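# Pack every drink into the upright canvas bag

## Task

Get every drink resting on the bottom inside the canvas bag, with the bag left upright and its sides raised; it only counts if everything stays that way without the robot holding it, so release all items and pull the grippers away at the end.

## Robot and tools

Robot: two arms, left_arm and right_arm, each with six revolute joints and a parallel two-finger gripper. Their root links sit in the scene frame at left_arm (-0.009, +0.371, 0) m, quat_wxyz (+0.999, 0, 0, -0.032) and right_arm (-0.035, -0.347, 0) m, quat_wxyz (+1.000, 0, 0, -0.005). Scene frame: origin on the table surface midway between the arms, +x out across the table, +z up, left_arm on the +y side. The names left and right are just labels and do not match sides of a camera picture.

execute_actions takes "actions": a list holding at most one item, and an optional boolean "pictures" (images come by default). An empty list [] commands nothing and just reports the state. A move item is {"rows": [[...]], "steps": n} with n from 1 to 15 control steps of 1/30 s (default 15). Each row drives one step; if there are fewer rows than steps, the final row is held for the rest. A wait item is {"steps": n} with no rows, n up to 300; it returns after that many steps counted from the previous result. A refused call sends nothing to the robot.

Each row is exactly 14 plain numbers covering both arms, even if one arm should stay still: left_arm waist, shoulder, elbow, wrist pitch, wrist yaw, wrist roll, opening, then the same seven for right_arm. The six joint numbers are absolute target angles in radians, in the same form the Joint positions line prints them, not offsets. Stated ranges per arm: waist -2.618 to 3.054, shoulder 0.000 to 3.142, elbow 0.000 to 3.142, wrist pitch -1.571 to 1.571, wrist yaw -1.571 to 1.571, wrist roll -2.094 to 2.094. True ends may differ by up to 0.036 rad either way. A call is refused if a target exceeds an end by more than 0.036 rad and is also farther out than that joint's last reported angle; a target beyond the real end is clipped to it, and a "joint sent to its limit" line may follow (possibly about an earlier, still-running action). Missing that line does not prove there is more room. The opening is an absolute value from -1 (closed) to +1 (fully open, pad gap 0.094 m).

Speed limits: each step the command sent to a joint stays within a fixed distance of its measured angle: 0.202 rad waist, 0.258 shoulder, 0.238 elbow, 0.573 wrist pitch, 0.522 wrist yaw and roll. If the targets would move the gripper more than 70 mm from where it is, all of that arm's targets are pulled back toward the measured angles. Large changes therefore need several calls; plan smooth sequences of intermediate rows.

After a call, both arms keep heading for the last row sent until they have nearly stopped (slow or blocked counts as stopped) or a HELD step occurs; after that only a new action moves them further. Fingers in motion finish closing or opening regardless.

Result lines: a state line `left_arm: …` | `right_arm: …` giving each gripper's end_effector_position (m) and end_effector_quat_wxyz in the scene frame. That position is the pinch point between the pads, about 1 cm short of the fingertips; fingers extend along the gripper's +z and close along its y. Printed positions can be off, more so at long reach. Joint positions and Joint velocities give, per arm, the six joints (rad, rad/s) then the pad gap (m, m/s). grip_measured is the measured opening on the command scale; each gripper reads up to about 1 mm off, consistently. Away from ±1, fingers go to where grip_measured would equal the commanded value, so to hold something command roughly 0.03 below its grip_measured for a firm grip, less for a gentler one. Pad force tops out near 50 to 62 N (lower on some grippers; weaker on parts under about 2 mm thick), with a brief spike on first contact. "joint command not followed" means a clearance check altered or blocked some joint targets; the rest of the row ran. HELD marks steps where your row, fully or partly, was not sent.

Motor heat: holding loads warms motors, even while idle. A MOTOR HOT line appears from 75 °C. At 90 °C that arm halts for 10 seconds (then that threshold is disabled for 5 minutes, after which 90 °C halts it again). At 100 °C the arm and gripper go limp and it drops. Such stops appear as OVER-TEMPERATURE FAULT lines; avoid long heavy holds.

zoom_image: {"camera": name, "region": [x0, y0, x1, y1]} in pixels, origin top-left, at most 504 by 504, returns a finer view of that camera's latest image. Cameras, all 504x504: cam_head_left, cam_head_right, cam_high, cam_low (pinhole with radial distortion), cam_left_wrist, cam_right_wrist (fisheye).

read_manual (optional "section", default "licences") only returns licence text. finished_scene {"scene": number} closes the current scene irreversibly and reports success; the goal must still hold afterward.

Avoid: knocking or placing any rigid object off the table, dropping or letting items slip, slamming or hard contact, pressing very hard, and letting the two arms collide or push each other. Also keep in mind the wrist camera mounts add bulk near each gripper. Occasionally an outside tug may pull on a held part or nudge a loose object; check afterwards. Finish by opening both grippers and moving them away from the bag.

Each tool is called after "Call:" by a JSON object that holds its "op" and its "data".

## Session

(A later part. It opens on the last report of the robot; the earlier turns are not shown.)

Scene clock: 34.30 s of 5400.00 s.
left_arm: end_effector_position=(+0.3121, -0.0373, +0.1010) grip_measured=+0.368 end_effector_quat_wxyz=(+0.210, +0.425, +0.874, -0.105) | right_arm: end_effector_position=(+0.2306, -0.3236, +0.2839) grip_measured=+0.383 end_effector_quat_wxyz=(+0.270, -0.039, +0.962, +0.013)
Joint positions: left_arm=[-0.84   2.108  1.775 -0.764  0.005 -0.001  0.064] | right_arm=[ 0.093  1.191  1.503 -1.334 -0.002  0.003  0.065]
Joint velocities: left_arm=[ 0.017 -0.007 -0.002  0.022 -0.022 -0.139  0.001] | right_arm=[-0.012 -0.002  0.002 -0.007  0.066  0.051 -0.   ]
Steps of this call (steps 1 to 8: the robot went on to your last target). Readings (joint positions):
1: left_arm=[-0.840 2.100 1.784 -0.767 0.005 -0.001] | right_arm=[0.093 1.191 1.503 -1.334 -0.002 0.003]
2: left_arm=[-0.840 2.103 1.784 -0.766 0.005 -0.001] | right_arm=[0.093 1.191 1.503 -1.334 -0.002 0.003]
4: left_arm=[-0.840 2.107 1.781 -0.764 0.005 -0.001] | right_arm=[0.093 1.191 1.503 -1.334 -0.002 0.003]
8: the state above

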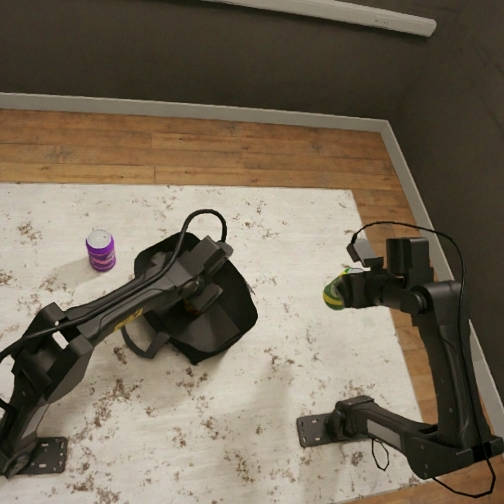

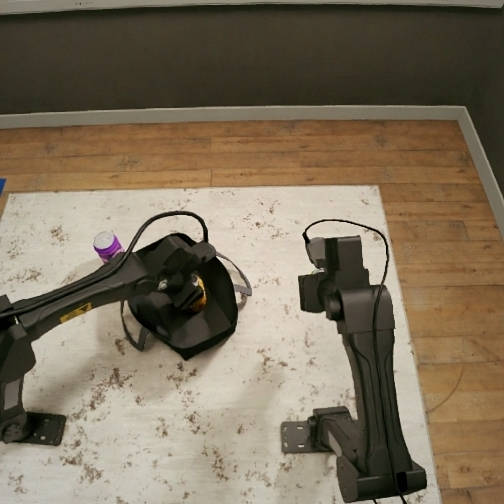

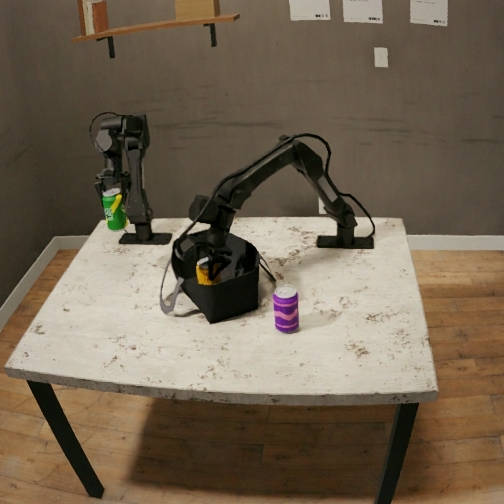

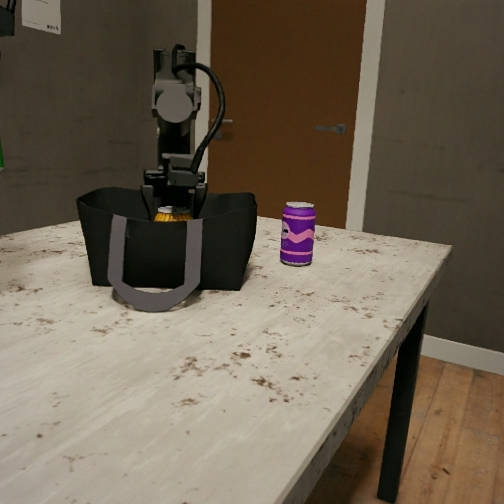

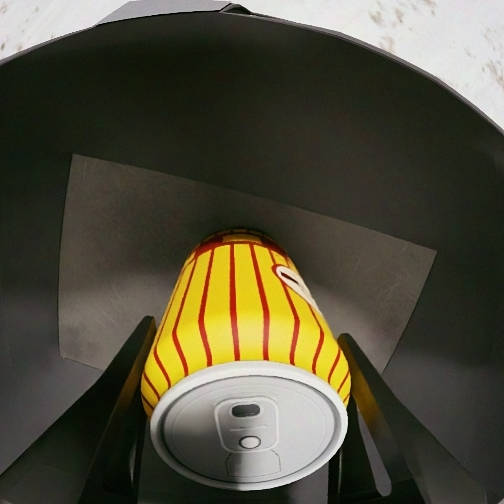

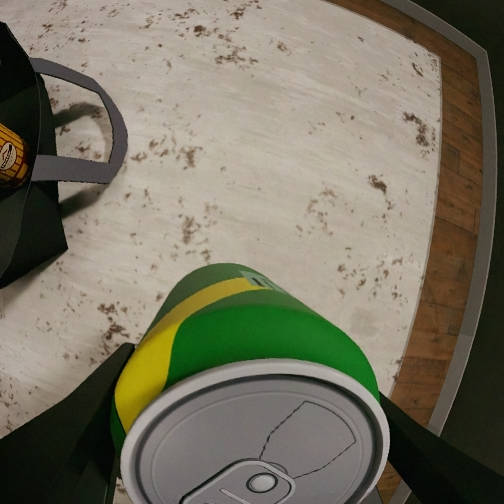

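Call:
{"op": "execute_actions", "data": {"actions": [{"rows":[[-0.84,2.102,1.78,-0.72,0,0,0.335,0.1,1.19,1.53,-1.3,0,0,0.35],[-0.84,2.11,1.78,-0.73,0,0,0.335,0.1,1.19,1.53,-1.3,0,0,0.35],[-0.84,2.115,1.78,-0.74,0,0,0.335,0.1,1.19,1.53,-1.3,0,0,0.35],[-0.84,2.115,1.78,-0.75,0,0,0.335,0.1,1.19,1.53,-1.3,0,0,0.35],[-0.84,2.115,1.78,-0.76,0,0,0.335,0.1,1.19,1.53,-1.3,0,0,0.35],[-0.84,2.11,1.78,-0.76,0,0,0.4,0.1,1.19,1.53,-1.3,0,0,0.35],[-0.84,2.11,1.78,-0.77,0,0,0.5,0.1,1.19,1.53,-1.3,0,0,0.35],[-0.84,2.11,1.78,-0.78,0,0,0.65,0.1,1.19,1.53,-1.3,0,0,0.35],[-0.84,2.1,1.79,-0.8,0,0,0.7,0.1,1.19,1.53,-1.3,0,0,0.35],[-0.84,2.08,1.79,-0.83,0,0,0.7,0.1,1.19,1.53,-1.3,0,0,0.35],[-0.84,2.06,1.8,-0.86,0,0,0.7,0.1,1.19,1.53,-1.3,0,0,0.35],[-0.84,2.035,1.8,-0.89,0,0,0.7,0.1,1.19,1.53,-1.3,0,0,0.35],[-0.84,2.01,1.81,-0.92,0,0,0.7,0.1,1.19,1.53,-1.3,0,0,0.35],[-0.84,1.98,1.81,-0.95,0,0,0.7,0.1,1.19,1.53,-1.3,0,0,0.35],[-0.84,1.95,1.82,-0.98,0,0,0.7,0.1,1.19,1.53,-1.3,0,0,0.35]]}], "pictures": false}}

Call:
{"op": "execute_actions", "data": {"actions": [{"rows":[[-0.84,1.92,1.82,-1.01,0,0,0.7,0.11,1.19,1.53,-1.3,0,0,0.35],[-0.84,1.89,1.83,-1.04,0,0,0.7,0.12,1.19,1.53,-1.3,0,0,0.35],[-0.83,1.86,1.83,-1.07,0,0,0.7,0.14,1.19,1.53,-1.3,0,0,0.35],[-0.81,1.83,1.83,-1.09,0,0,0.7,0.16,1.19,1.53,-1.3,0,0,0.35],[-0.78,1.81,1.83,-1.1,0,0,0.7,0.18,1.19,1.53,-1.3,0,0,0.35],[-0.74,1.79,1.83,-1.1,0,0,0.7,0.21,1.19,1.53,-1.3,0,0,0.35],[-0.7,1.78,1.83,-1.1,0,0,0.7,0.24,1.19,1.53,-1.3,0,0,0.35],[-0.65,1.77,1.83,-1.1,0,0,0.7,0.27,1.19,1.53,-1.3,0,0,0.35],[-0.6,1.77,1.83,-1.1,0,0,0.8,0.3,1.2,1.54,-1.3,0,0,0.35],[-0.55,1.77,1.83,-1.1,0,0,0.9,0.33,1.21,1.55,-1.3,0,0,0.35],[-0.5,1.77,1.83,-1.1,0,0,1,0.36,1.22,1.56,-1.3,0,0,0.35],[-0.45,1.77,1.82,-1.09,0,0,1,0.4,1.24,1.58,-1.3,0,0,0.35],[-0.41,1.77,1.81,-1.08,0,0,1,0.44,1.26,1.6,-1.29,0,0,0.35],[-0.37,1.77,1.8,-1.07,0,0,1,0.48,1.285,1.62,-1.28,0,0,0.35],[-0.34,1.77,1.785,-1.06,0,0,1,0.52,1.31,1.64,-1.27,0,0,0.35]]}], "pictures": false}}

Call:
{"op": "execute_actions", "data": {"actions": [{"rows":[[-0.315,1.775,1.77,-1.04,0,0,1,0.56,1.34,1.665,-1.26,0,0,0.35],[-0.3,1.78,1.75,-1.02,0,0,1,0.6,1.37,1.69,-1.25,0,0,0.35],[-0.29,1.78,1.73,-1.0,0,0,1,0.64,1.4,1.715,-1.24,0,0,0.35],[-0.29,1.78,1.71,-0.98,0,0,1,0.68,1.43,1.74,-1.23,0,0,0.35],[-0.29,1.78,1.69,-0.97,0,0,1,0.715,1.46,1.765,-1.22,0,0,0.35],[-0.29,1.78,1.67,-0.96,0,0,1,0.75,1.49,1.79,-1.21,0,0,0.35],[-0.29,1.78,1.66,-0.95,0,0,1,0.775,1.52,1.81,-1.21,0,0,0.35],[-0.29,1.78,1.65,-0.95,0,0,1,0.8,1.545,1.83,-1.21,0,0,0.35],[-0.29,1.78,1.65,-0.95,0,0,1,0.815,1.565,1.84,-1.21,0,0,0.35],[-0.29,1.78,1.65,-0.95,0,0,1,0.83,1.585,1.85,-1.21,0,0,0.35],[-0.29,1.78,1.65,-0.95,0,0,1,0.835,1.6,1.85,-1.21,0,0,0.35]]}], "pictures": false}}

Call:
{"op": "execute_actions", "data": {"actions": [{"steps":6}]}}

Scene clock: 43.70 s of 5400.00 s.
left_arm: end_effector_position=(+0.2983, -0.0196, +0.1206) grip_measured=+0.698 end_effector_quat_wxyz=(+0.193, +0.427, +0.878, -0.096) | right_arm: end_effector_position=(+0.2306, -0.3236, +0.2839) grip_measured=+0.383 end_effector_quat_wxyz=(+0.270, -0.039, +0.962, +0.013)
Joint positions: left_arm=[-0.84   2.045  1.775 -0.867  0.004 -0.001  0.08 ] | right_arm=[ 0.093  1.191  1.503 -1.334 -0.002  0.003  0.065]
Joint velocities: left_arm=[-0.002 -0.755 -0.002 -0.755 -0.037 -0.022  0.   ] | right_arm=[-0.002 -0.007 -0.002  0.066  0.037  0.022  0.   ]
Steps of this call (steps 1 to 30: the robot went on to your last target; steps 31 to 90: nothing new was sent; then 5.90 s passed at rest; steps 91 to 105: all 15 steps of this action). Readings (joint positions):
91: left_arm=[-0.840 2.108 1.775 -0.763 0.005 -0.001] | right_arm=[0.093 1.191 1.503 -1.334 -0.002 0.003]
92: left_arm=[-0.840 2.109 1.775 -0.763 0.005 -0.001] | right_arm=[0.093 1.191 1.503 -1.334 -0.002 0.003]
94: left_arm=[-0.840 2.110 1.775 -0.763 0.005 -0.001] | right_arm=[0.093 1.191 1.503 -1.334 -0.002 0.003]
98: left_arm=[-0.840 2.110 1.775 -0.763 0.004 -0.001] | right_arm=[0.093 1.191 1.503 -1.334 -0.002 0.003]
105: the state above

Scene clock: 44.20 s of 5400.00 s.
left_arm: end_effector_position=(+0.3939, +0.1704, +0.2477) grip_measured=+1.000 end_effector_quat_wxyz=(+0.286, +0.219, +0.930, -0.070) | right_arm: end_effector_position=(+0.2212, -0.2298, +0.2883) grip_measured=+0.383 end_effector_quat_wxyz=(+0.259, -0.204, +0.943, +0.053)
Joint positions: left_arm=[-0.397  1.761  1.824 -1.036  0.005 -0.001  0.094] | right_arm=[ 0.44   1.263  1.573 -1.346  0.007  0.003  0.065]
Joint velocities: left_arm=[ 1.287  0.022 -0.276 -0.007 -0.11  -0.037  0.   ] | right_arm=[ 1.116  0.637  0.623  0.051  0.051 -0.007  0.001]
Steps of this call (steps 1 to 15: all 15 steps of this action). Readings (joint positions):
1: left_arm=[-0.840 2.016 1.775 -0.892 0.004 -0.001] | right_arm=[0.093 1.191 1.503 -1.334 -0.002 0.003]
2: left_arm=[-0.840 1.985 1.779 -0.919 0.004 -0.001] | right_arm=[0.096 1.191 1.503 -1.334 -0.002 0.003]
4: left_arm=[-0.838 1.916 1.792 -0.970 0.004 -0.001] | right_arm=[0.117 1.191 1.503 -1.334 0.002 0.003]
8: left_arm=[-0.765 1.788 1.819 -1.027 0.013 -0.001] | right_arm=[0.208 1.191 1.503 -1.334 0.005 0.003]
15: the state above

Scene clock: 44.70 s of 5400.00 s.
left_arm: end_effector_position=(+0.4035, +0.2235, +0.1843) grip_measured=+1.000 end_effector_quat_wxyz=(+0.230, +0.167, +0.958, -0.037) | right_arm: end_effector_position=(+0.2259, -0.0614, +0.2706) grip_measured=+0.383 end_effector_quat_wxyz=(+0.233, -0.388, +0.886, +0.105)
Joint positions: left_arm=[-0.284  1.781  1.657 -0.975 -0.007 -0.001  0.094] | right_arm=[ 0.836  1.625  1.812 -1.24  -0.005  0.002  0.065]
Joint velocities: left_arm=[-0.007  0.012 -0.002  0.11  -0.051  0.022  0.   ] | right_arm=[ 0.007  0.12  -0.002 -0.081 -0.022  0.022 -0.001]
Steps of this call (steps 1 to 15: all 15 steps of this action). Readings (joint positions):
1: left_arm=[-0.356 1.762 1.812 -1.036 0.002 -0.001] | right_arm=[0.480 1.287 1.595 -1.343 0.007 0.003]
2: left_arm=[-0.322 1.763 1.798 -1.033 -0.001 -0.001] | right_arm=[0.519 1.314 1.619 -1.338 0.008 0.003]
4: left_arm=[-0.281 1.764 1.762 -1.020 -0.007 -0.001] | right_arm=[0.599 1.374 1.668 -1.321 0.008 0.002]
8: left_arm=[-0.277 1.770 1.685 -0.991 -0.008 -0.001] | right_arm=[0.743 1.502 1.763 -1.277 0.006 0.002]
15: the state above

Scene clock: 44.90 s of 5400.00 s.
left_arm: end_effector_position=(+0.4057, +0.2227, +0.1855) grip_measured=+1.000 end_effector_quat_wxyz=(+0.235, +0.167, +0.957, -0.038) | right_arm: end_effector_position=(+0.2260, -0.0617, +0.2703) grip_measured=+0.383 end_effector_quat_wxyz=(+0.232, -0.388, +0.886, +0.104)
Joint positions: left_arm=[-0.284  1.781  1.657 -0.965 -0.007 -0.001  0.094] | right_arm=[ 0.836  1.628  1.815 -1.244 -0.004  0.002  0.065]
Joint velocities: left_arm=[-0.002  0.007 -0.022 -0.037 -0.037  0.022  0.   ] | right_arm=[-0.017 -0.012 -0.007  0.037 -0.066 -0.095 -0.   ]
Steps of this call (steps 1 to 6: the robot went on to your last target). Readings (joint positions):
1: left_arm=[-0.284 1.781 1.657 -0.972 -0.007 -0.001] | right_arm=[0.836 1.628 1.812 -1.241 -0.005 0.002]
2: left_arm=[-0.284 1.781 1.657 -0.969 -0.007 -0.001] | right_arm=[0.836 1.628 1.812 -1.242 -0.004 0.002]
4: left_arm=[-0.284 1.781 1.657 -0.967 -0.007 -0.001] | right_arm=[0.836 1.628 1.814 -1.243 -0.004 0.002]
6: the state above

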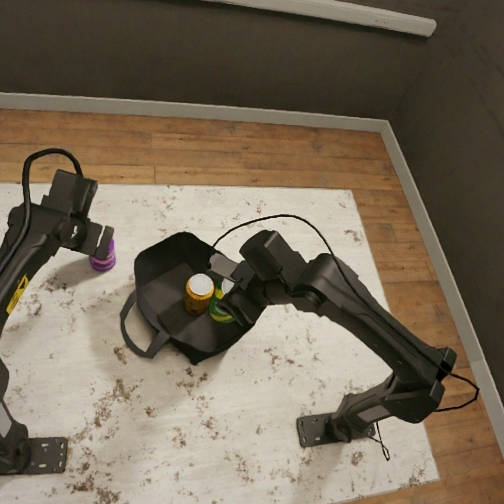

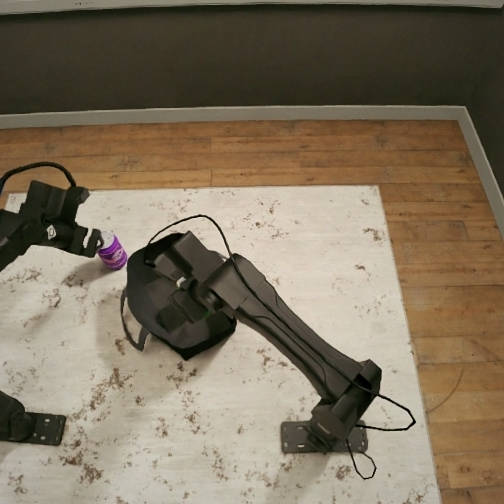

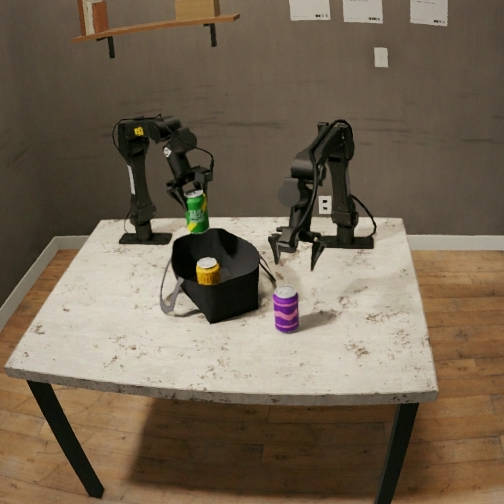

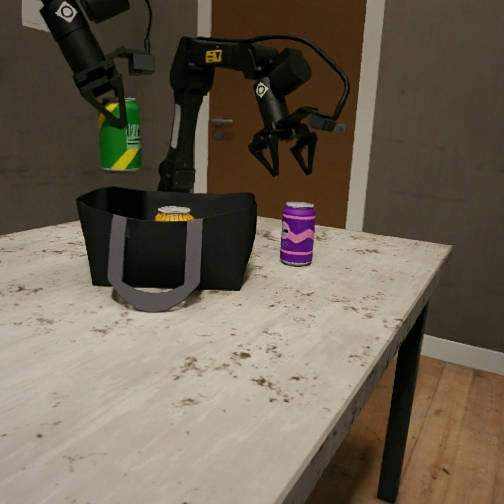

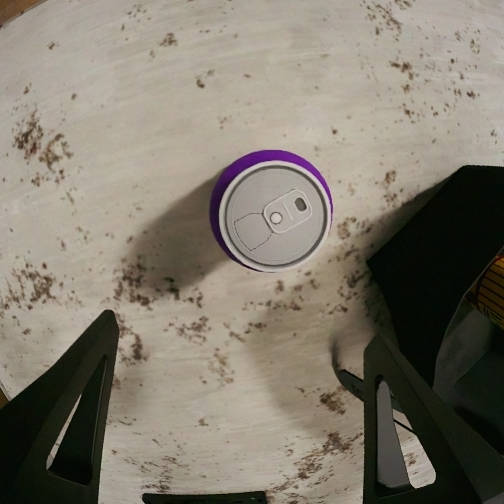

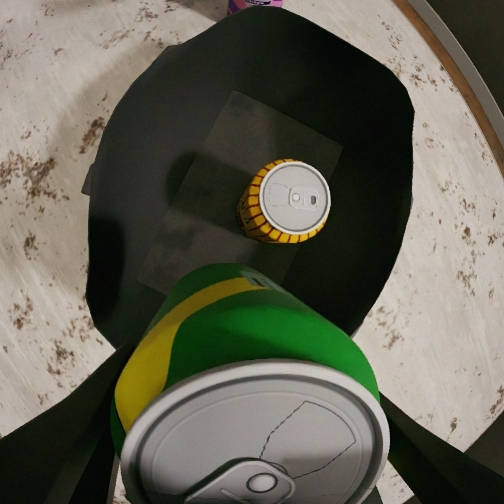

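Call:
{"op": "execute_actions", "data": {"actions": [{"rows":[[-0.305,1.785,1.65,-0.92,0,0,1,0.85,1.6,1.82,-1.2,0,0,0.35],[-0.32,1.795,1.645,-0.89,0,0,1,0.865,1.595,1.795,-1.18,0,0,0.35],[-0.32,1.81,1.64,-0.87,0,0,1,0.88,1.59,1.765,-1.15,0,0,0.35],[-0.32,1.825,1.635,-0.85,0,0,1,0.89,1.59,1.73,-1.12,0,0,0.35],[-0.32,1.84,1.63,-0.83,0,0,1,0.89,1.585,1.695,-1.08,0,0,0.35],[-0.32,1.855,1.62,-0.81,0,0,1,0.89,1.585,1.66,-1.04,0,0,0.35],[-0.32,1.87,1.61,-0.79,0,0,1,0.89,1.585,1.625,-1.0,0,0,0.35],[-0.32,1.885,1.6,-0.77,0,0,1,0.89,1.585,1.59,-0.965,0,0,0.35],[-0.32,1.9,1.595,-0.75,0,0,1,0.89,1.585,1.555,-0.93,0,0,0.35],[-0.32,1.915,1.585,-0.73,0,0,1,0.89,1.585,1.52,-0.895,0,0,0.35],[-0.32,1.93,1.58,-0.71,0,0,1,0.89,1.585,1.485,-0.86,0,0,0.35],[-0.32,1.945,1.57,-0.69,0,0,1,0.89,1.585,1.45,-0.825,0,0,0.35],[-0.32,1.955,1.565,-0.67,0,0,1,0.89,1.585,1.415,-0.79,0,0,0.35],[-0.32,1.965,1.56,-0.66,0,0,1,0.89,1.59,1.38,-0.755,0,0,0.35],[-0.32,1.972,1.556,-0.66,0,0,1,0.89,1.59,1.35,-0.72,0,0,0.35]]}], "pictures": false}}

Call:
{"op": "execute_actions", "data": {"actions": [{"rows":[[-0.32,1.972,1.556,-0.66,0,0,1,0.89,1.59,1.32,-0.69,0,0,0.35],[-0.32,1.972,1.556,-0.66,0,0,1,0.89,1.59,1.295,-0.66,0,0,0.35],[-0.32,1.972,1.556,-0.66,0,0,1,0.89,1.595,1.27,-0.64,0,0,0.35],[-0.32,1.972,1.556,-0.66,0,0,1,0.89,1.595,1.25,-0.62,0,0,0.35],[-0.32,1.972,1.556,-0.66,0,0,1,0.89,1.6,1.23,-0.6,0,0,0.35],[-0.32,1.972,1.556,-0.66,0,0,1,0.89,1.6,1.215,-0.59,0,0,0.35],[-0.32,1.972,1.556,-0.66,0,0,1,0.89,1.6,1.2,-0.58,0,0,0.35],[-0.32,1.972,1.556,-0.66,0,0,1,0.89,1.6,1.19,-0.57,0,0,0.35],[-0.32,1.972,1.556,-0.66,0,0,1,0.89,1.605,1.18,-0.565,0,0,0.35],[-0.32,1.972,1.556,-0.66,0,0,1,0.89,1.605,1.17,-0.56,0,0,0.35],[-0.32,1.972,1.556,-0.66,0,0,1,0.89,1.605,1.16,-0.555,0,0,0.35],[-0.32,1.972,1.556,-0.66,0,0,1,0.89,1.61,1.15,-0.55,0,0,0.35],[-0.32,1.972,1.556,-0.66,0,0,1,0.89,1.61,1.14,-0.55,0,0,0.35]]}], "pictures": false}}

Call:
{"op": "execute_actions", "data": {"actions": [{"steps":6}]}}

Scene clock: 55.07 s of 5400.00 s.
left_arm: end_effector_position=(+0.4374, +0.1940, +0.1070) grip_measured=+1.000 end_effector_quat_wxyz=(+0.228, +0.183, +0.955, -0.042) | right_arm: end_effector_position=(+0.2143, -0.0464, +0.1684) grip_measured=+0.383 end_effector_quat_wxyz=(+0.205, -0.412, +0.882, +0.097)
Joint positions: left_arm=[-0.317  1.954  1.576 -0.725 -0.005 -0.001  0.094] | right_arm=[ 0.886  1.604  1.398 -0.908  0.     0.002  0.065]
Joint velocities: left_arm=[-0.007  0.408 -0.237  0.344  0.051 -0.037  0.   ] | right_arm=[ 0.002  0.002 -0.984  0.974  0.037 -0.007 -0.001]
Steps of this call (steps 1 to 30: the robot went on to your last target; steps 31 to 90: nothing new was sent; then 6.67 s passed at rest; steps 91 to 105: all 15 steps of this action). Readings (joint positions):
91: left_arm=[-0.284 1.781 1.657 -0.960 -0.007 -0.001] | right_arm=[0.836 1.628 1.815 -1.244 -0.004 0.002]
92: left_arm=[-0.288 1.781 1.657 -0.953 -0.007 -0.001] | right_arm=[0.838 1.627 1.811 -1.241 -0.003 0.002]
94: left_arm=[-0.300 1.786 1.657 -0.927 -0.007 -0.001] | right_arm=[0.851 1.618 1.781 -1.215 0.002 0.002]
98: left_arm=[-0.316 1.829 1.645 -0.848 -0.005 -0.001] | right_arm=[0.884 1.604 1.656 -1.121 0.000 0.002]
105: the state above

Scene clock: 55.57 s of 5400.00 s.
left_arm: end_effector_position=(+0.4425, +0.1919, +0.0925) grip_measured=+1.000 end_effector_quat_wxyz=(+0.229, +0.183, +0.955, -0.042) | right_arm: end_effector_position=(+0.2148, -0.0458, +0.1038) grip_measured=+0.383 end_effector_quat_wxyz=(+0.215, -0.411, +0.880, +0.101)
Joint positions: left_arm=[-0.317  1.982  1.557 -0.675 -0.005 -0.001  0.094] | right_arm=[ 0.886  1.614  1.141 -0.619  0.     0.002  0.065]
Joint velocities: left_arm=[ 0.007  0.002 -0.002  0.007 -0.007 -0.066  0.   ] | right_arm=[ 0.002  0.012 -0.129  0.095 -0.007 -0.007 -0.   ]
Steps of this call (steps 1 to 15: all 15 steps of this action). Readings (joint positions):
1: left_arm=[-0.317 1.967 1.569 -0.717 -0.005 -0.001] | right_arm=[0.886 1.604 1.366 -0.876 0.000 0.002]
2: left_arm=[-0.317 1.976 1.563 -0.711 -0.005 -0.001] | right_arm=[0.886 1.604 1.335 -0.845 0.000 0.002]
4: left_arm=[-0.317 1.983 1.557 -0.706 -0.005 -0.001] | right_arm=[0.886 1.604 1.281 -0.789 0.000 0.002]
8: left_arm=[-0.317 1.982 1.557 -0.686 -0.005 -0.001] | right_arm=[0.886 1.609 1.205 -0.701 0.000 0.002]
15: the state above

Scene clock: 55.77 s of 5400.00 s.
left_arm: end_effector_position=(+0.4429, +0.1918, +0.0927) grip_measured=+1.000 end_effector_quat_wxyz=(+0.230, +0.183, +0.955, -0.042) | right_arm: end_effector_position=(+0.2161, -0.0442, +0.1038) grip_measured=+0.383 end_effector_quat_wxyz=(+0.220, -0.411, +0.879, +0.103)
Joint positions: left_arm=[-0.317  1.982  1.557 -0.673 -0.005 -0.001  0.094] | right_arm=[ 0.886  1.614  1.136 -0.603  0.     0.002  0.065]
Joint velocities: left_arm=[-0.027 -0.002  0.002 -0.022  0.022 -0.066  0.   ] | right_arm=[-0.012 -0.007  0.007  0.037 -0.007  0.007 -0.   ]
Steps of this call (steps 1 to 6: the robot went on to your last target). Readings (joint positions):
1: left_arm=[-0.317 1.982 1.557 -0.674 -0.005 -0.001] | right_arm=[0.886 1.614 1.138 -0.616 0.000 0.002]
2: left_arm=[-0.317 1.982 1.557 -0.674 -0.005 -0.001] | right_arm=[0.886 1.614 1.136 -0.614 0.000 0.002]
4: left_arm=[-0.317 1.982 1.557 -0.673 -0.005 -0.001] | right_arm=[0.886 1.614 1.136 -0.609 0.000 0.002]
6: the state above

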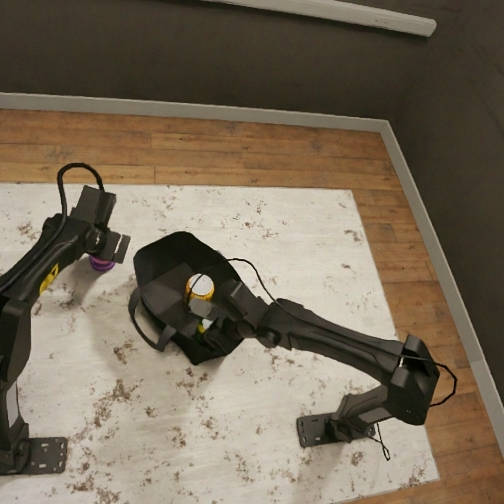

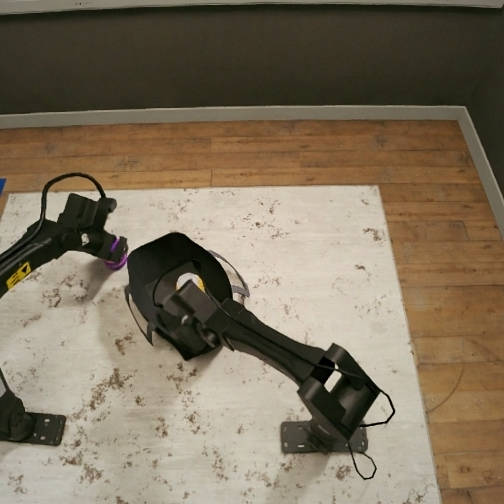

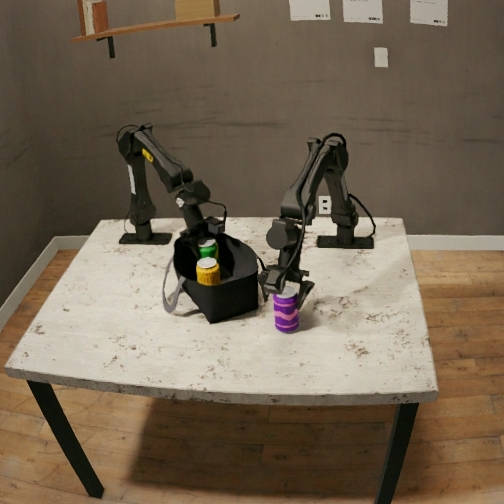

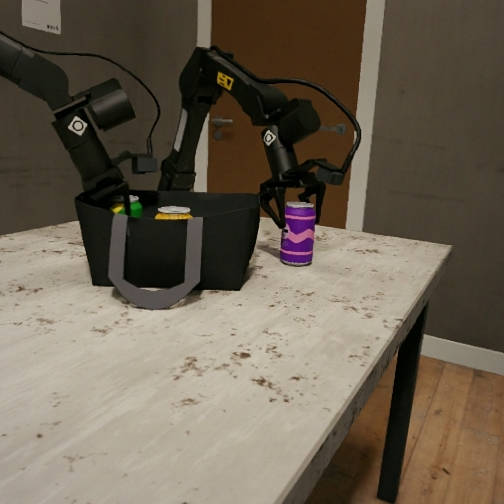

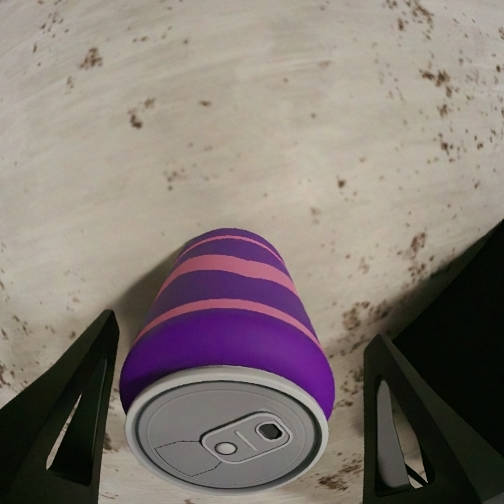

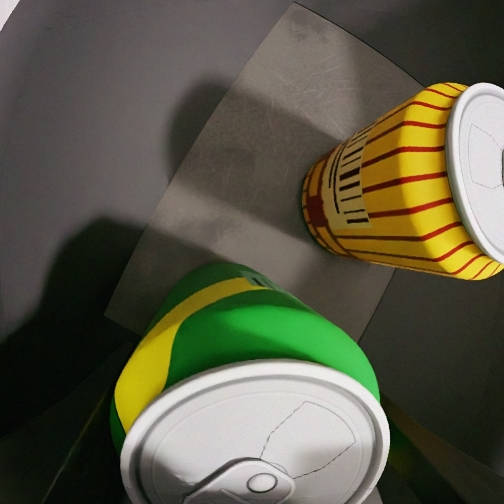

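Call:
{"op": "execute_actions", "data": {"actions": [{"rows":[[-0.3,1.972,1.556,-0.66,0,0,1,0.89,1.61,1.17,-0.55,0,0,0.35],[-0.297,1.972,1.556,-0.66,0,0,1,0.89,1.62,1.185,-0.55,0,0,0.35],[-0.297,1.972,1.556,-0.66,0,0,0.85,0.89,1.63,1.2,-0.55,0,0,0.35],[-0.297,1.972,1.556,-0.66,0,0,0.7,0.89,1.64,1.21,-0.55,0,0,0.35],[-0.297,1.972,1.556,-0.66,0,0,0.6,0.89,1.65,1.22,-0.55,0,0,0.35],[-0.297,1.972,1.556,-0.66,0,0,0.5,0.89,1.66,1.23,-0.55,0,0,0.35],[-0.297,1.972,1.556,-0.66,0,0,0.44,0.89,1.67,1.235,-0.55,0,0,0.35],[-0.297,1.972,1.556,-0.66,0,0,0.4,0.89,1.678,1.235,-0.55,0,0,0.35],[-0.297,1.972,1.556,-0.66,0,0,0.37,0.89,1.686,1.235,-0.55,0,0,0.35],[-0.297,1.972,1.556,-0.66,0,0,0.335,0.89,1.694,1.235,-0.55,0,0,0.35],[-0.297,1.972,1.556,-0.66,0,0,0.335,0.89,1.7,1.235,-0.55,0,0,0.35],[-0.297,1.972,1.556,-0.66,0,0,0.335,0.89,1.706,1.235,-0.55,0,0,0.35]]}], "pictures": false}}

Call:
{"op": "execute_actions", "data": {"actions": [{"steps":5}]}}

Scene clock: 59.10 s of 5400.00 s.
left_arm: end_effector_position=(+0.4454, +0.1974, +0.0928) grip_measured=+0.367 end_effector_quat_wxyz=(+0.231, +0.177, +0.956, -0.041) | right_arm: end_effector_position=(+0.2300, -0.0275, +0.0929) grip_measured=+0.383 end_effector_quat_wxyz=(+0.215, -0.411, +0.880, +0.101)
Joint positions: left_arm=[-0.304  1.982  1.557 -0.672 -0.004 -0.001  0.064] | right_arm=[ 0.886  1.712  1.205 -0.584  0.     0.002  0.065]
Joint velocities: left_arm=[-0.012 -0.002 -0.017  0.066 -0.037 -0.007 -0.   ] | right_arm=[-0.007  0.012  0.085  0.037  0.037 -0.037 -0.001]
Steps of this call (steps 1 to 30: the robot went on to your last target; steps 31 to 85: nothing new was sent; steps 86 to 100: all 15 steps of this action). Readings (joint positions):
86: left_arm=[-0.316 1.982 1.557 -0.672 -0.005 -0.001] | right_arm=[0.886 1.614 1.136 -0.596 0.000 0.002]
87: left_arm=[-0.315 1.982 1.557 -0.672 -0.005 -0.001] | right_arm=[0.886 1.615 1.138 -0.597 0.000 0.002]
89: left_arm=[-0.311 1.982 1.557 -0.672 -0.005 -0.001] | right_arm=[0.886 1.627 1.153 -0.600 0.000 0.002]
93: left_arm=[-0.304 1.982 1.557 -0.672 -0.005 -0.001] | right_arm=[0.886 1.666 1.195 -0.595 0.000 0.002]
100: the state above

Scene clock: 59.27 s of 5400.00 s.
left_arm: end_effector_position=(+0.4454, +0.1974, +0.0928) grip_measured=+0.367 end_effector_quat_wxyz=(+0.231, +0.177, +0.956, -0.041) | right_arm: end_effector_position=(+0.2308, -0.0266, +0.0941) grip_measured=+0.383 end_effector_quat_wxyz=(+0.217, -0.411, +0.880, +0.102)
Joint positions: left_arm=[-0.304  1.982  1.557 -0.672 -0.004 -0.001  0.064] | right_arm=[ 0.886  1.712  1.208 -0.582  0.     0.002  0.065]
Joint velocities: left_arm=[-0.027  0.007 -0.007  0.007 -0.022 -0.051  0.   ] | right_arm=[-0.012  0.002  0.012  0.007  0.007 -0.007 -0.002]
Steps of this call (steps 1 to 5: the robot went on to your last target). Readings (joint positions):
1: left_arm=[-0.304 1.982 1.557 -0.672 -0.004 -0.001] | right_arm=[0.886 1.712 1.207 -0.582 0.000 0.002]
2: left_arm=[-0.304 1.982 1.557 -0.672 -0.004 -0.001] | right_arm=[0.886 1.712 1.208 -0.580 0.000 0.002]
4: left_arm=[-0.304 1.982 1.557 -0.672 -0.004 -0.001] | right_arm=[0.886 1.712 1.208 -0.582 0.000 0.002]
5: the state above

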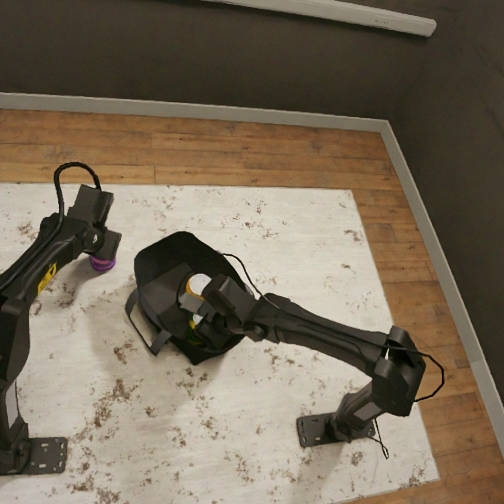

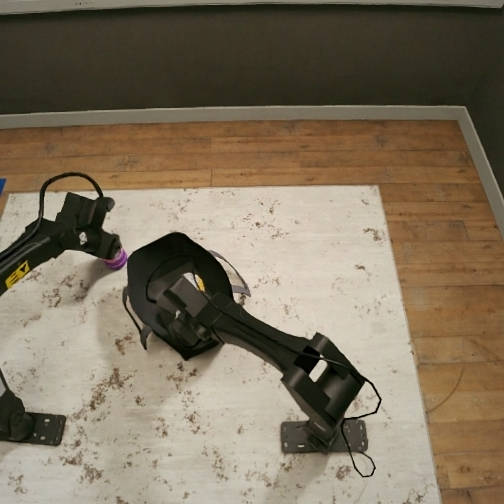

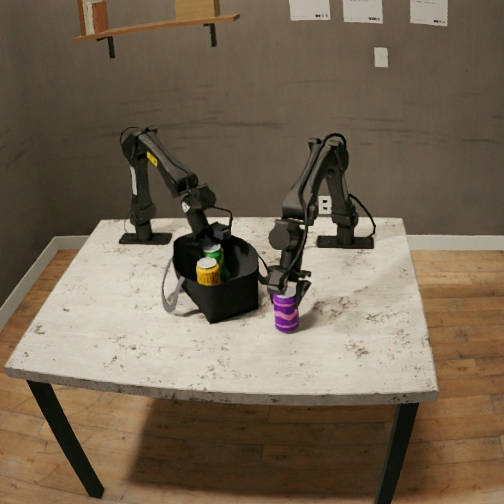

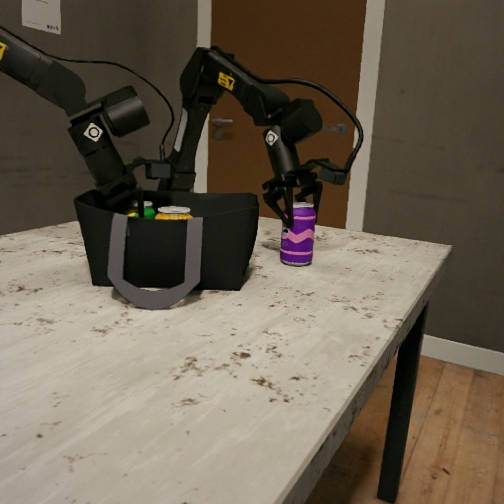

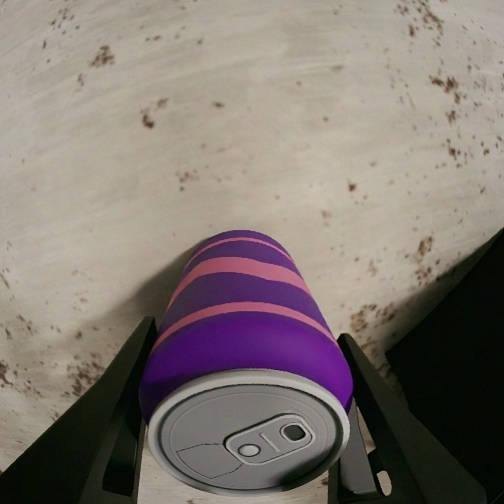

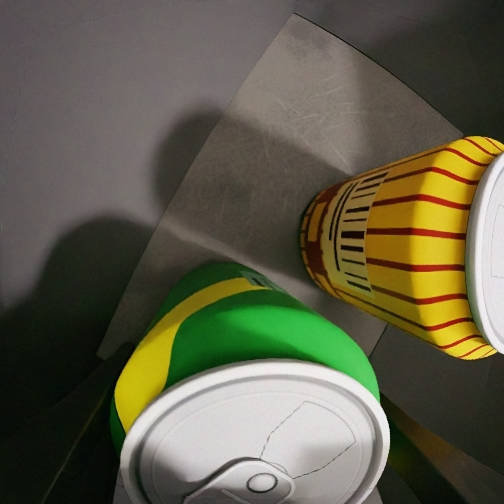

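Call:
{"op": "execute_actions", "data": {"actions": [{"rows":[[-0.297,1.96,1.575,-0.66,0,0,0.335,0.89,1.706,1.22,-0.59,0,0,0.35],[-0.297,1.945,1.595,-0.68,0,0,0.335,0.89,1.706,1.22,-0.59,0,0,0.42],[-0.29,1.93,1.62,-0.7,0,0,0.335,0.89,1.706,1.22,-0.59,0,0,0.52],[-0.285,1.92,1.65,-0.73,0,0,0.335,0.89,1.706,1.22,-0.6,0,0,0.65],[-0.28,1.91,1.68,-0.76,0,0,0.335,0.89,1.7,1.235,-0.63,0,0,0.65],[-0.28,1.9,1.71,-0.79,0,0,0.335,0.89,1.69,1.26,-0.67,0,0,0.65],[-0.28,1.89,1.745,-0.825,0,0,0.335,0.89,1.675,1.285,-0.72,0,0,0.65],[-0.28,1.88,1.78,-0.86,0,0,0.335,0.89,1.66,1.31,-0.77,0,0,0.65],[-0.28,1.87,1.815,-0.895,0,0,0.335,0.89,1.645,1.34,-0.82,0,0,0.65],[-0.28,1.86,1.85,-0.93,0,0,0.335,0.89,1.63,1.37,-0.87,0,0,0.65],[-0.28,1.85,1.885,-0.96,0,0,0.335,0.89,1.61,1.4,-0.92,0,0,0.65],[-0.28,1.84,1.92,-0.99,0,0,0.335,0.89,1.59,1.43,-0.97,0,0,0.65],[-0.28,1.83,1.955,-1.02,0,0,0.335,0.89,1.56,1.45,-1.01,0,0,0.65],[-0.28,1.82,1.99,-1.05,0,0,0.335,0.89,1.53,1.47,-1.05,0,0,0.65],[-0.28,1.815,2.02,-1.07,0,0,0.335,0.88,1.49,1.48,-1.08,0,0,0.65]]}], "pictures": false}}

Call:
{"op": "execute_actions", "data": {"actions": [{"rows":[[-0.28,1.81,2.045,-1.09,0,0,0.335,0.86,1.45,1.48,-1.1,0,0,0.65],[-0.28,1.81,2.065,-1.1,0,0,0.335,0.83,1.4,1.46,-1.1,0,0,0.65],[-0.285,1.81,2.08,-1.1,0,0,0.335,0.79,1.35,1.43,-1.1,0,0,0.65],[-0.295,1.81,2.08,-1.1,0,0,0.335,0.74,1.3,1.39,-1.1,0,0,0.65],[-0.31,1.81,2.08,-1.1,0,0,0.335,0.68,1.25,1.35,-1.1,0,0,0.65],[-0.33,1.81,2.08,-1.1,0,0,0.335,0.62,1.2,1.3,-1.1,0,0,0.65],[-0.355,1.81,2.08,-1.1,0,0,0.335,0.56,1.15,1.25,-1.1,0,0,0.65],[-0.385,1.81,2.08,-1.1,0,0,0.335,0.5,1.1,1.2,-1.1,0,0,0.65],[-0.415,1.81,2.08,-1.1,0,0,0.335,0.44,1.05,1.15,-1.1,0,0,0.65],[-0.445,1.81,2.08,-1.1,0,0,0.335,0.38,1.0,1.1,-1.1,0,0,0.65],[-0.475,1.81,2.08,-1.1,0,0,0.335,0.32,0.96,1.06,-1.1,0,0,0.65],[-0.505,1.81,2.08,-1.1,0,0,0.335,0.27,0.93,1.03,-1.1,0,0,0.65],[-0.535,1.81,2.08,-1.1,0,0,0.335,0.23,0.91,1.01,-1.1,0,0,0.65],[-0.565,1.81,2.08,-1.1,0,0,0.335,0.2,0.9,1.0,-1.1,0,0,0.65],[-0.59,1.81,2.08,-1.1,0,0,0.335,0.2,0.9,1.0,-1.1,0,0,0.65]]}], "pictures": false}}

Call:
{"op": "execute_actions", "data": {"actions": [{"rows":[[-0.615,1.815,2.08,-1.1,0,0,0.335,0.2,0.9,1.0,-1.1,0,0,0.65],[-0.635,1.825,2.08,-1.1,0,0,0.335,0.2,0.9,1.0,-1.1,0,0,0.65],[-0.655,1.835,2.08,-1.1,0,0,0.335,0.2,0.9,1.0,-1.1,0,0,0.65],[-0.67,1.85,2.07,-1.1,0,0,0.335,0.2,0.9,1.0,-1.1,0,0,0.65],[-0.68,1.865,2.06,-1.09,0,0,0.335,0.2,0.9,1.0,-1.1,0,0,0.65],[-0.685,1.88,2.05,-1.08,0,0,0.335,0.2,0.9,1.0,-1.1,0,0,0.65],[-0.685,1.89,2.04,-1.07,0,0,0.335,0.2,0.9,1.0,-1.1,0,0,0.65],[-0.685,1.9,2.03,-1.06,0,0,0.335,0.2,0.9,1.0,-1.1,0,0,0.65]]}]}}

Scene clock: 66.93 s of 5400.00 s.
left_arm: end_effector_position=(+0.4509, +0.2036, +0.2198) grip_measured=+0.367 end_effector_quat_wxyz=(+0.290, +0.166, +0.941, -0.050) | right_arm: end_effector_position=(+0.2187, -0.0411, +0.1869) grip_measured=+0.648 end_effector_quat_wxyz=(+0.230, -0.409, +0.876, +0.108)
Joint positions: left_arm=[-0.287  1.895  1.88  -0.959 -0.003 -0.001  0.064] | right_arm=[ 0.886  1.586  1.429 -0.9    0.     0.002  0.077]
Joint velocities: left_arm=[-0.017 -0.305  1.057 -0.813 -0.037  0.022  0.   ] | right_arm=[ 0.022 -0.974  0.598 -0.945 -0.007 -0.037 -0.001]
Steps of this call (steps 1 to 15: the robot went on to your last target; steps 16 to 90: nothing new was sent; then 4.17 s passed at rest; steps 91 to 105: all 15 steps of this action). Readings (joint positions):
91: left_arm=[-0.304 1.982 1.557 -0.672 -0.004 -0.001] | right_arm=[0.886 1.712 1.208 -0.584 0.000 0.002]
92: left_arm=[-0.304 1.981 1.558 -0.672 -0.004 -0.001] | right_arm=[0.886 1.712 1.208 -0.588 0.000 0.002]
94: left_arm=[-0.302 1.980 1.570 -0.696 -0.004 -0.001] | right_arm=[0.886 1.712 1.208 -0.593 0.000 0.002]
98: left_arm=[-0.292 1.965 1.653 -0.796 -0.003 -0.001] | right_arm=[0.886 1.711 1.244 -0.654 0.000 0.002]
105: the state above

Scene clock: 67.43 s of 5400.00 s.
left_arm: end_effector_position=(+0.3799, +0.1100, +0.2982) grip_measured=+0.367 end_effector_quat_wxyz=(+0.324, +0.275, +0.900, -0.094) | right_arm: end_effector_position=(+0.1953, -0.2948, +0.2047) grip_measured=+0.648 end_effector_quat_wxyz=(+0.285, -0.106, +0.952, +0.029)
Joint positions: left_arm=[-0.533  1.826  2.064 -1.12  -0.012 -0.001  0.064] | right_arm=[ 0.235  0.927  1.022 -1.085  0.008  0.002  0.077]
Joint velocities: left_arm=[-0.989  0.095 -0.002 -0.081 -0.007 -0.066 -0.001] | right_arm=[-0.75  -0.349 -0.457 -0.388  0.081 -0.022 -0.001]
Steps of this call (steps 1 to 15: all 15 steps of this action). Readings (joint positions):
1: left_arm=[-0.287 1.884 1.917 -0.983 -0.003 -0.001] | right_arm=[0.884 1.548 1.445 -0.928 0.000 0.002]
2: left_arm=[-0.287 1.873 1.954 -1.009 -0.003 -0.001] | right_arm=[0.878 1.505 1.452 -0.950 -0.001 0.002]
4: left_arm=[-0.287 1.850 2.017 -1.047 -0.003 -0.001] | right_arm=[0.834 1.403 1.445 -0.984 -0.006 0.002]
8: left_arm=[-0.314 1.808 2.063 -1.073 -0.012 -0.001] | right_arm=[0.609 1.183 1.319 -1.005 -0.004 0.002]
15: the state above

Scene clock: 67.93 s of 5400.00 s.
left_arm: end_effector_position=(+0.3386, +0.0417, +0.2321) grip_measured=+0.367 end_effector_quat_wxyz=(+0.244, +0.357, +0.896, -0.102) | right_arm: end_effector_position=(+0.1907, -0.3020, +0.1992) grip_measured=+0.648 end_effector_quat_wxyz=(+0.275, -0.094, +0.957, +0.024)
Joint positions: left_arm=[-0.692  1.93   2.013 -1.117  0.009 -0.001  0.064] | right_arm=[ 0.21   0.918  1.007 -1.101  0.009  0.002  0.077]
Joint velocities: left_arm=[-0.022  0.066 -0.042 -0.051 -0.051 -0.037  0.   ] | right_arm=[-0.022 -0.012 -0.002 -0.022 -0.007 -0.007  0.001]
Steps of this call (steps 1 to 15: all 15 steps of this action). Readings (joint positions):
1: left_arm=[-0.567 1.829 2.064 -1.123 -0.008 -0.001] | right_arm=[0.218 0.920 1.011 -1.096 0.009 0.002]
2: left_arm=[-0.597 1.832 2.064 -1.126 -0.004 -0.001] | right_arm=[0.211 0.918 1.007 -1.101 0.009 0.002]
4: left_arm=[-0.647 1.839 2.064 -1.129 0.004 -0.001] | right_arm=[0.210 0.918 1.007 -1.101 0.009 0.002]
8: left_arm=[-0.696 1.872 2.055 -1.123 0.014 -0.001] | right_arm=[0.210 0.918 1.007 -1.101 0.009 0.002]
15: the state above

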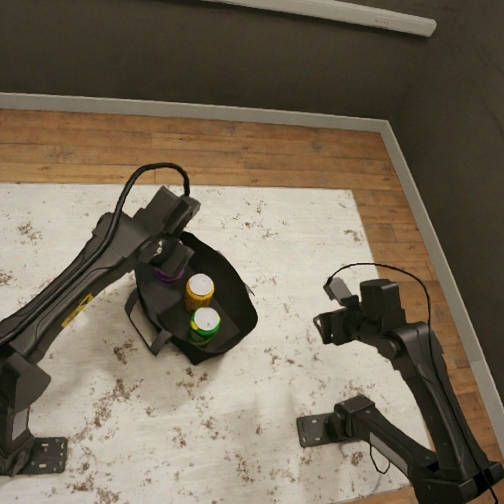

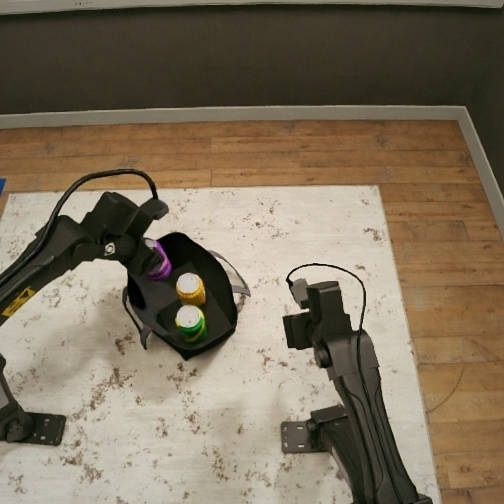

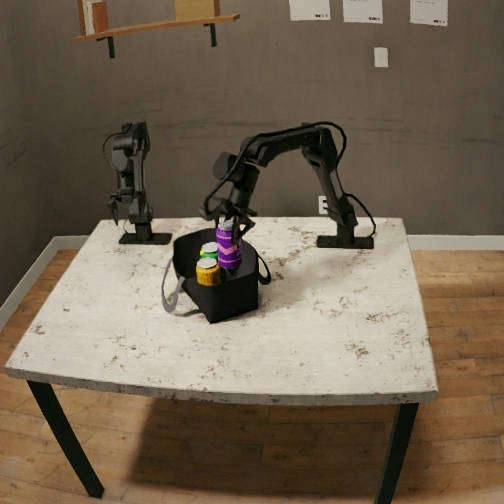

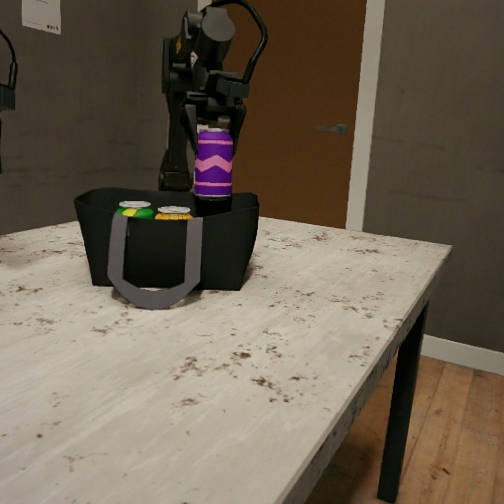

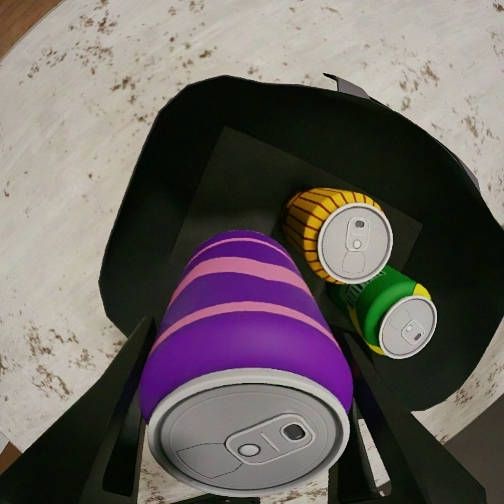

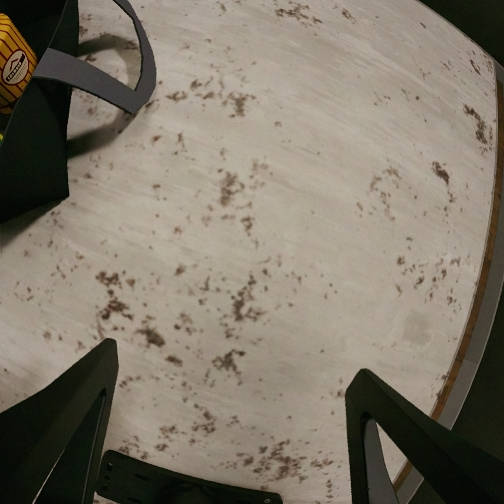

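Call:
{"op": "execute_actions", "data": {"actions": [{"rows":[[-0.68,1.905,2.0,-1.03,0,0,0.335,0.2,0.9,1.0,-1.1,0,0,0.65],[-0.675,1.91,1.97,-1.0,0,0,0.335,0.2,0.9,1.0,-1.1,0,0,0.65],[-0.67,1.915,1.94,-0.97,0,0,0.335,0.2,0.9,1.0,-1.1,0,0,0.65],[-0.665,1.92,1.91,-0.94,0,0,0.335,0.2,0.9,1.0,-1.1,0,0,0.65],[-0.66,1.925,1.88,-0.91,0,0,0.335,0.2,0.9,1.0,-1.1,0,0,0.65],[-0.655,1.93,1.85,-0.88,0,0,0.335,0.2,0.9,1.0,-1.1,0,0,0.65],[-0.655,1.935,1.82,-0.85,0,0,0.335,0.2,0.9,1.0,-1.1,0,0,0.65],[-0.655,1.94,1.79,-0.82,0,0,0.335,0.2,0.9,1.0,-1.1,0,0,0.65],[-0.655,1.945,1.77,-0.8,0,0,0.335,0.2,0.9,1.0,-1.1,0,0,0.65]],"steps":15}]}}

Scene clock: 74.47 s of 5400.00 s.
left_arm: end_effector_position=(+0.3535, +0.0516, +0.1376) grip_measured=+0.367 end_effector_quat_wxyz=(+0.203, +0.345, +0.913, -0.079) | right_arm: end_effector_position=(+0.1907, -0.3020, +0.1992) grip_measured=+0.648 end_effector_quat_wxyz=(+0.275, -0.094, +0.957, +0.024)
Joint positions: left_arm=[-0.658  1.981  1.748 -0.898  0.004 -0.001  0.064] | right_arm=[ 0.21   0.918  1.007 -1.101  0.009  0.002  0.077]
Joint velocities: left_arm=[ 0.012  0.032 -0.022  0.066 -0.066 -0.081 -0.001] | right_arm=[-0.007  0.002 -0.017 -0.051 -0.022  0.037 -0.   ]
Steps of this call (steps 1 to 15: the robot went on to your last target; steps 16 to 90: nothing new was sent; then 3.03 s passed at rest; steps 91 to 105: all 15 steps of this action). Readings (joint positions):
91: left_arm=[-0.692 1.930 2.010 -1.112 0.009 -0.001] | right_arm=[0.210 0.918 1.007 -1.101 0.009 0.002]
92: left_arm=[-0.692 1.929 2.002 -1.102 0.009 -0.001] | right_arm=[0.210 0.918 1.007 -1.101 0.009 0.002]
94: left_arm=[-0.688 1.927 1.967 -1.063 0.009 -0.001] | right_arm=[0.210 0.918 1.007 -1.101 0.009 0.002]
98: left_arm=[-0.669 1.931 1.847 -0.965 0.009 -0.001] | right_arm=[0.210 0.918 1.007 -1.101 0.009 0.002]
105: the state above

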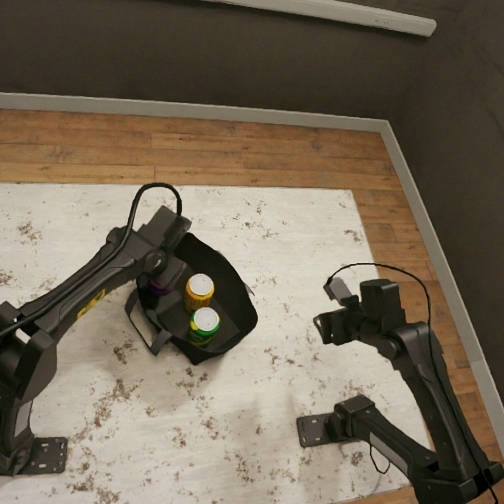

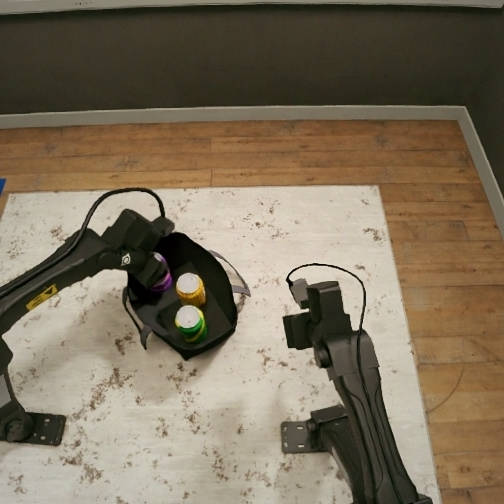

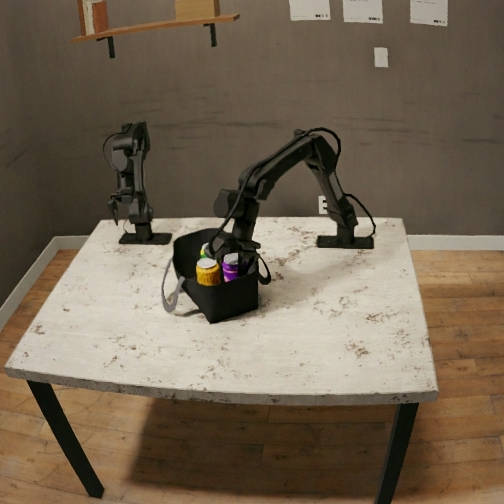

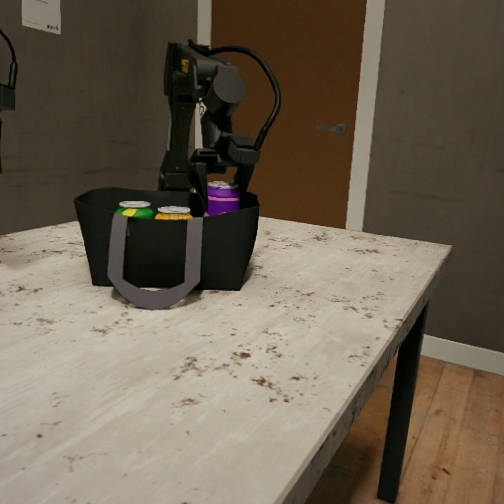

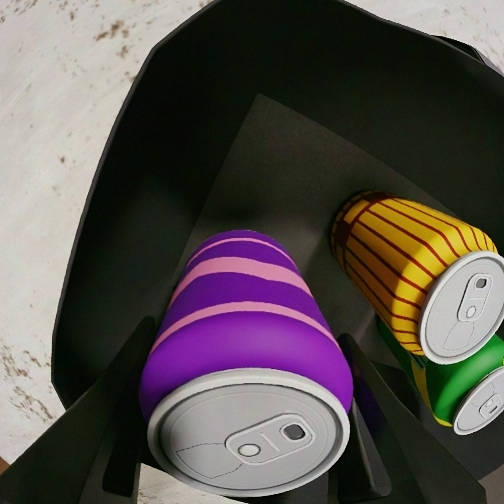

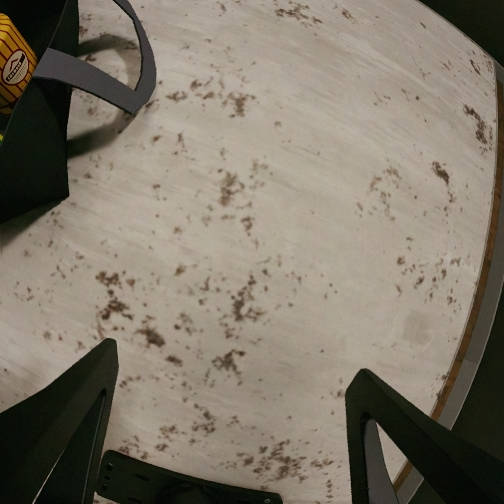

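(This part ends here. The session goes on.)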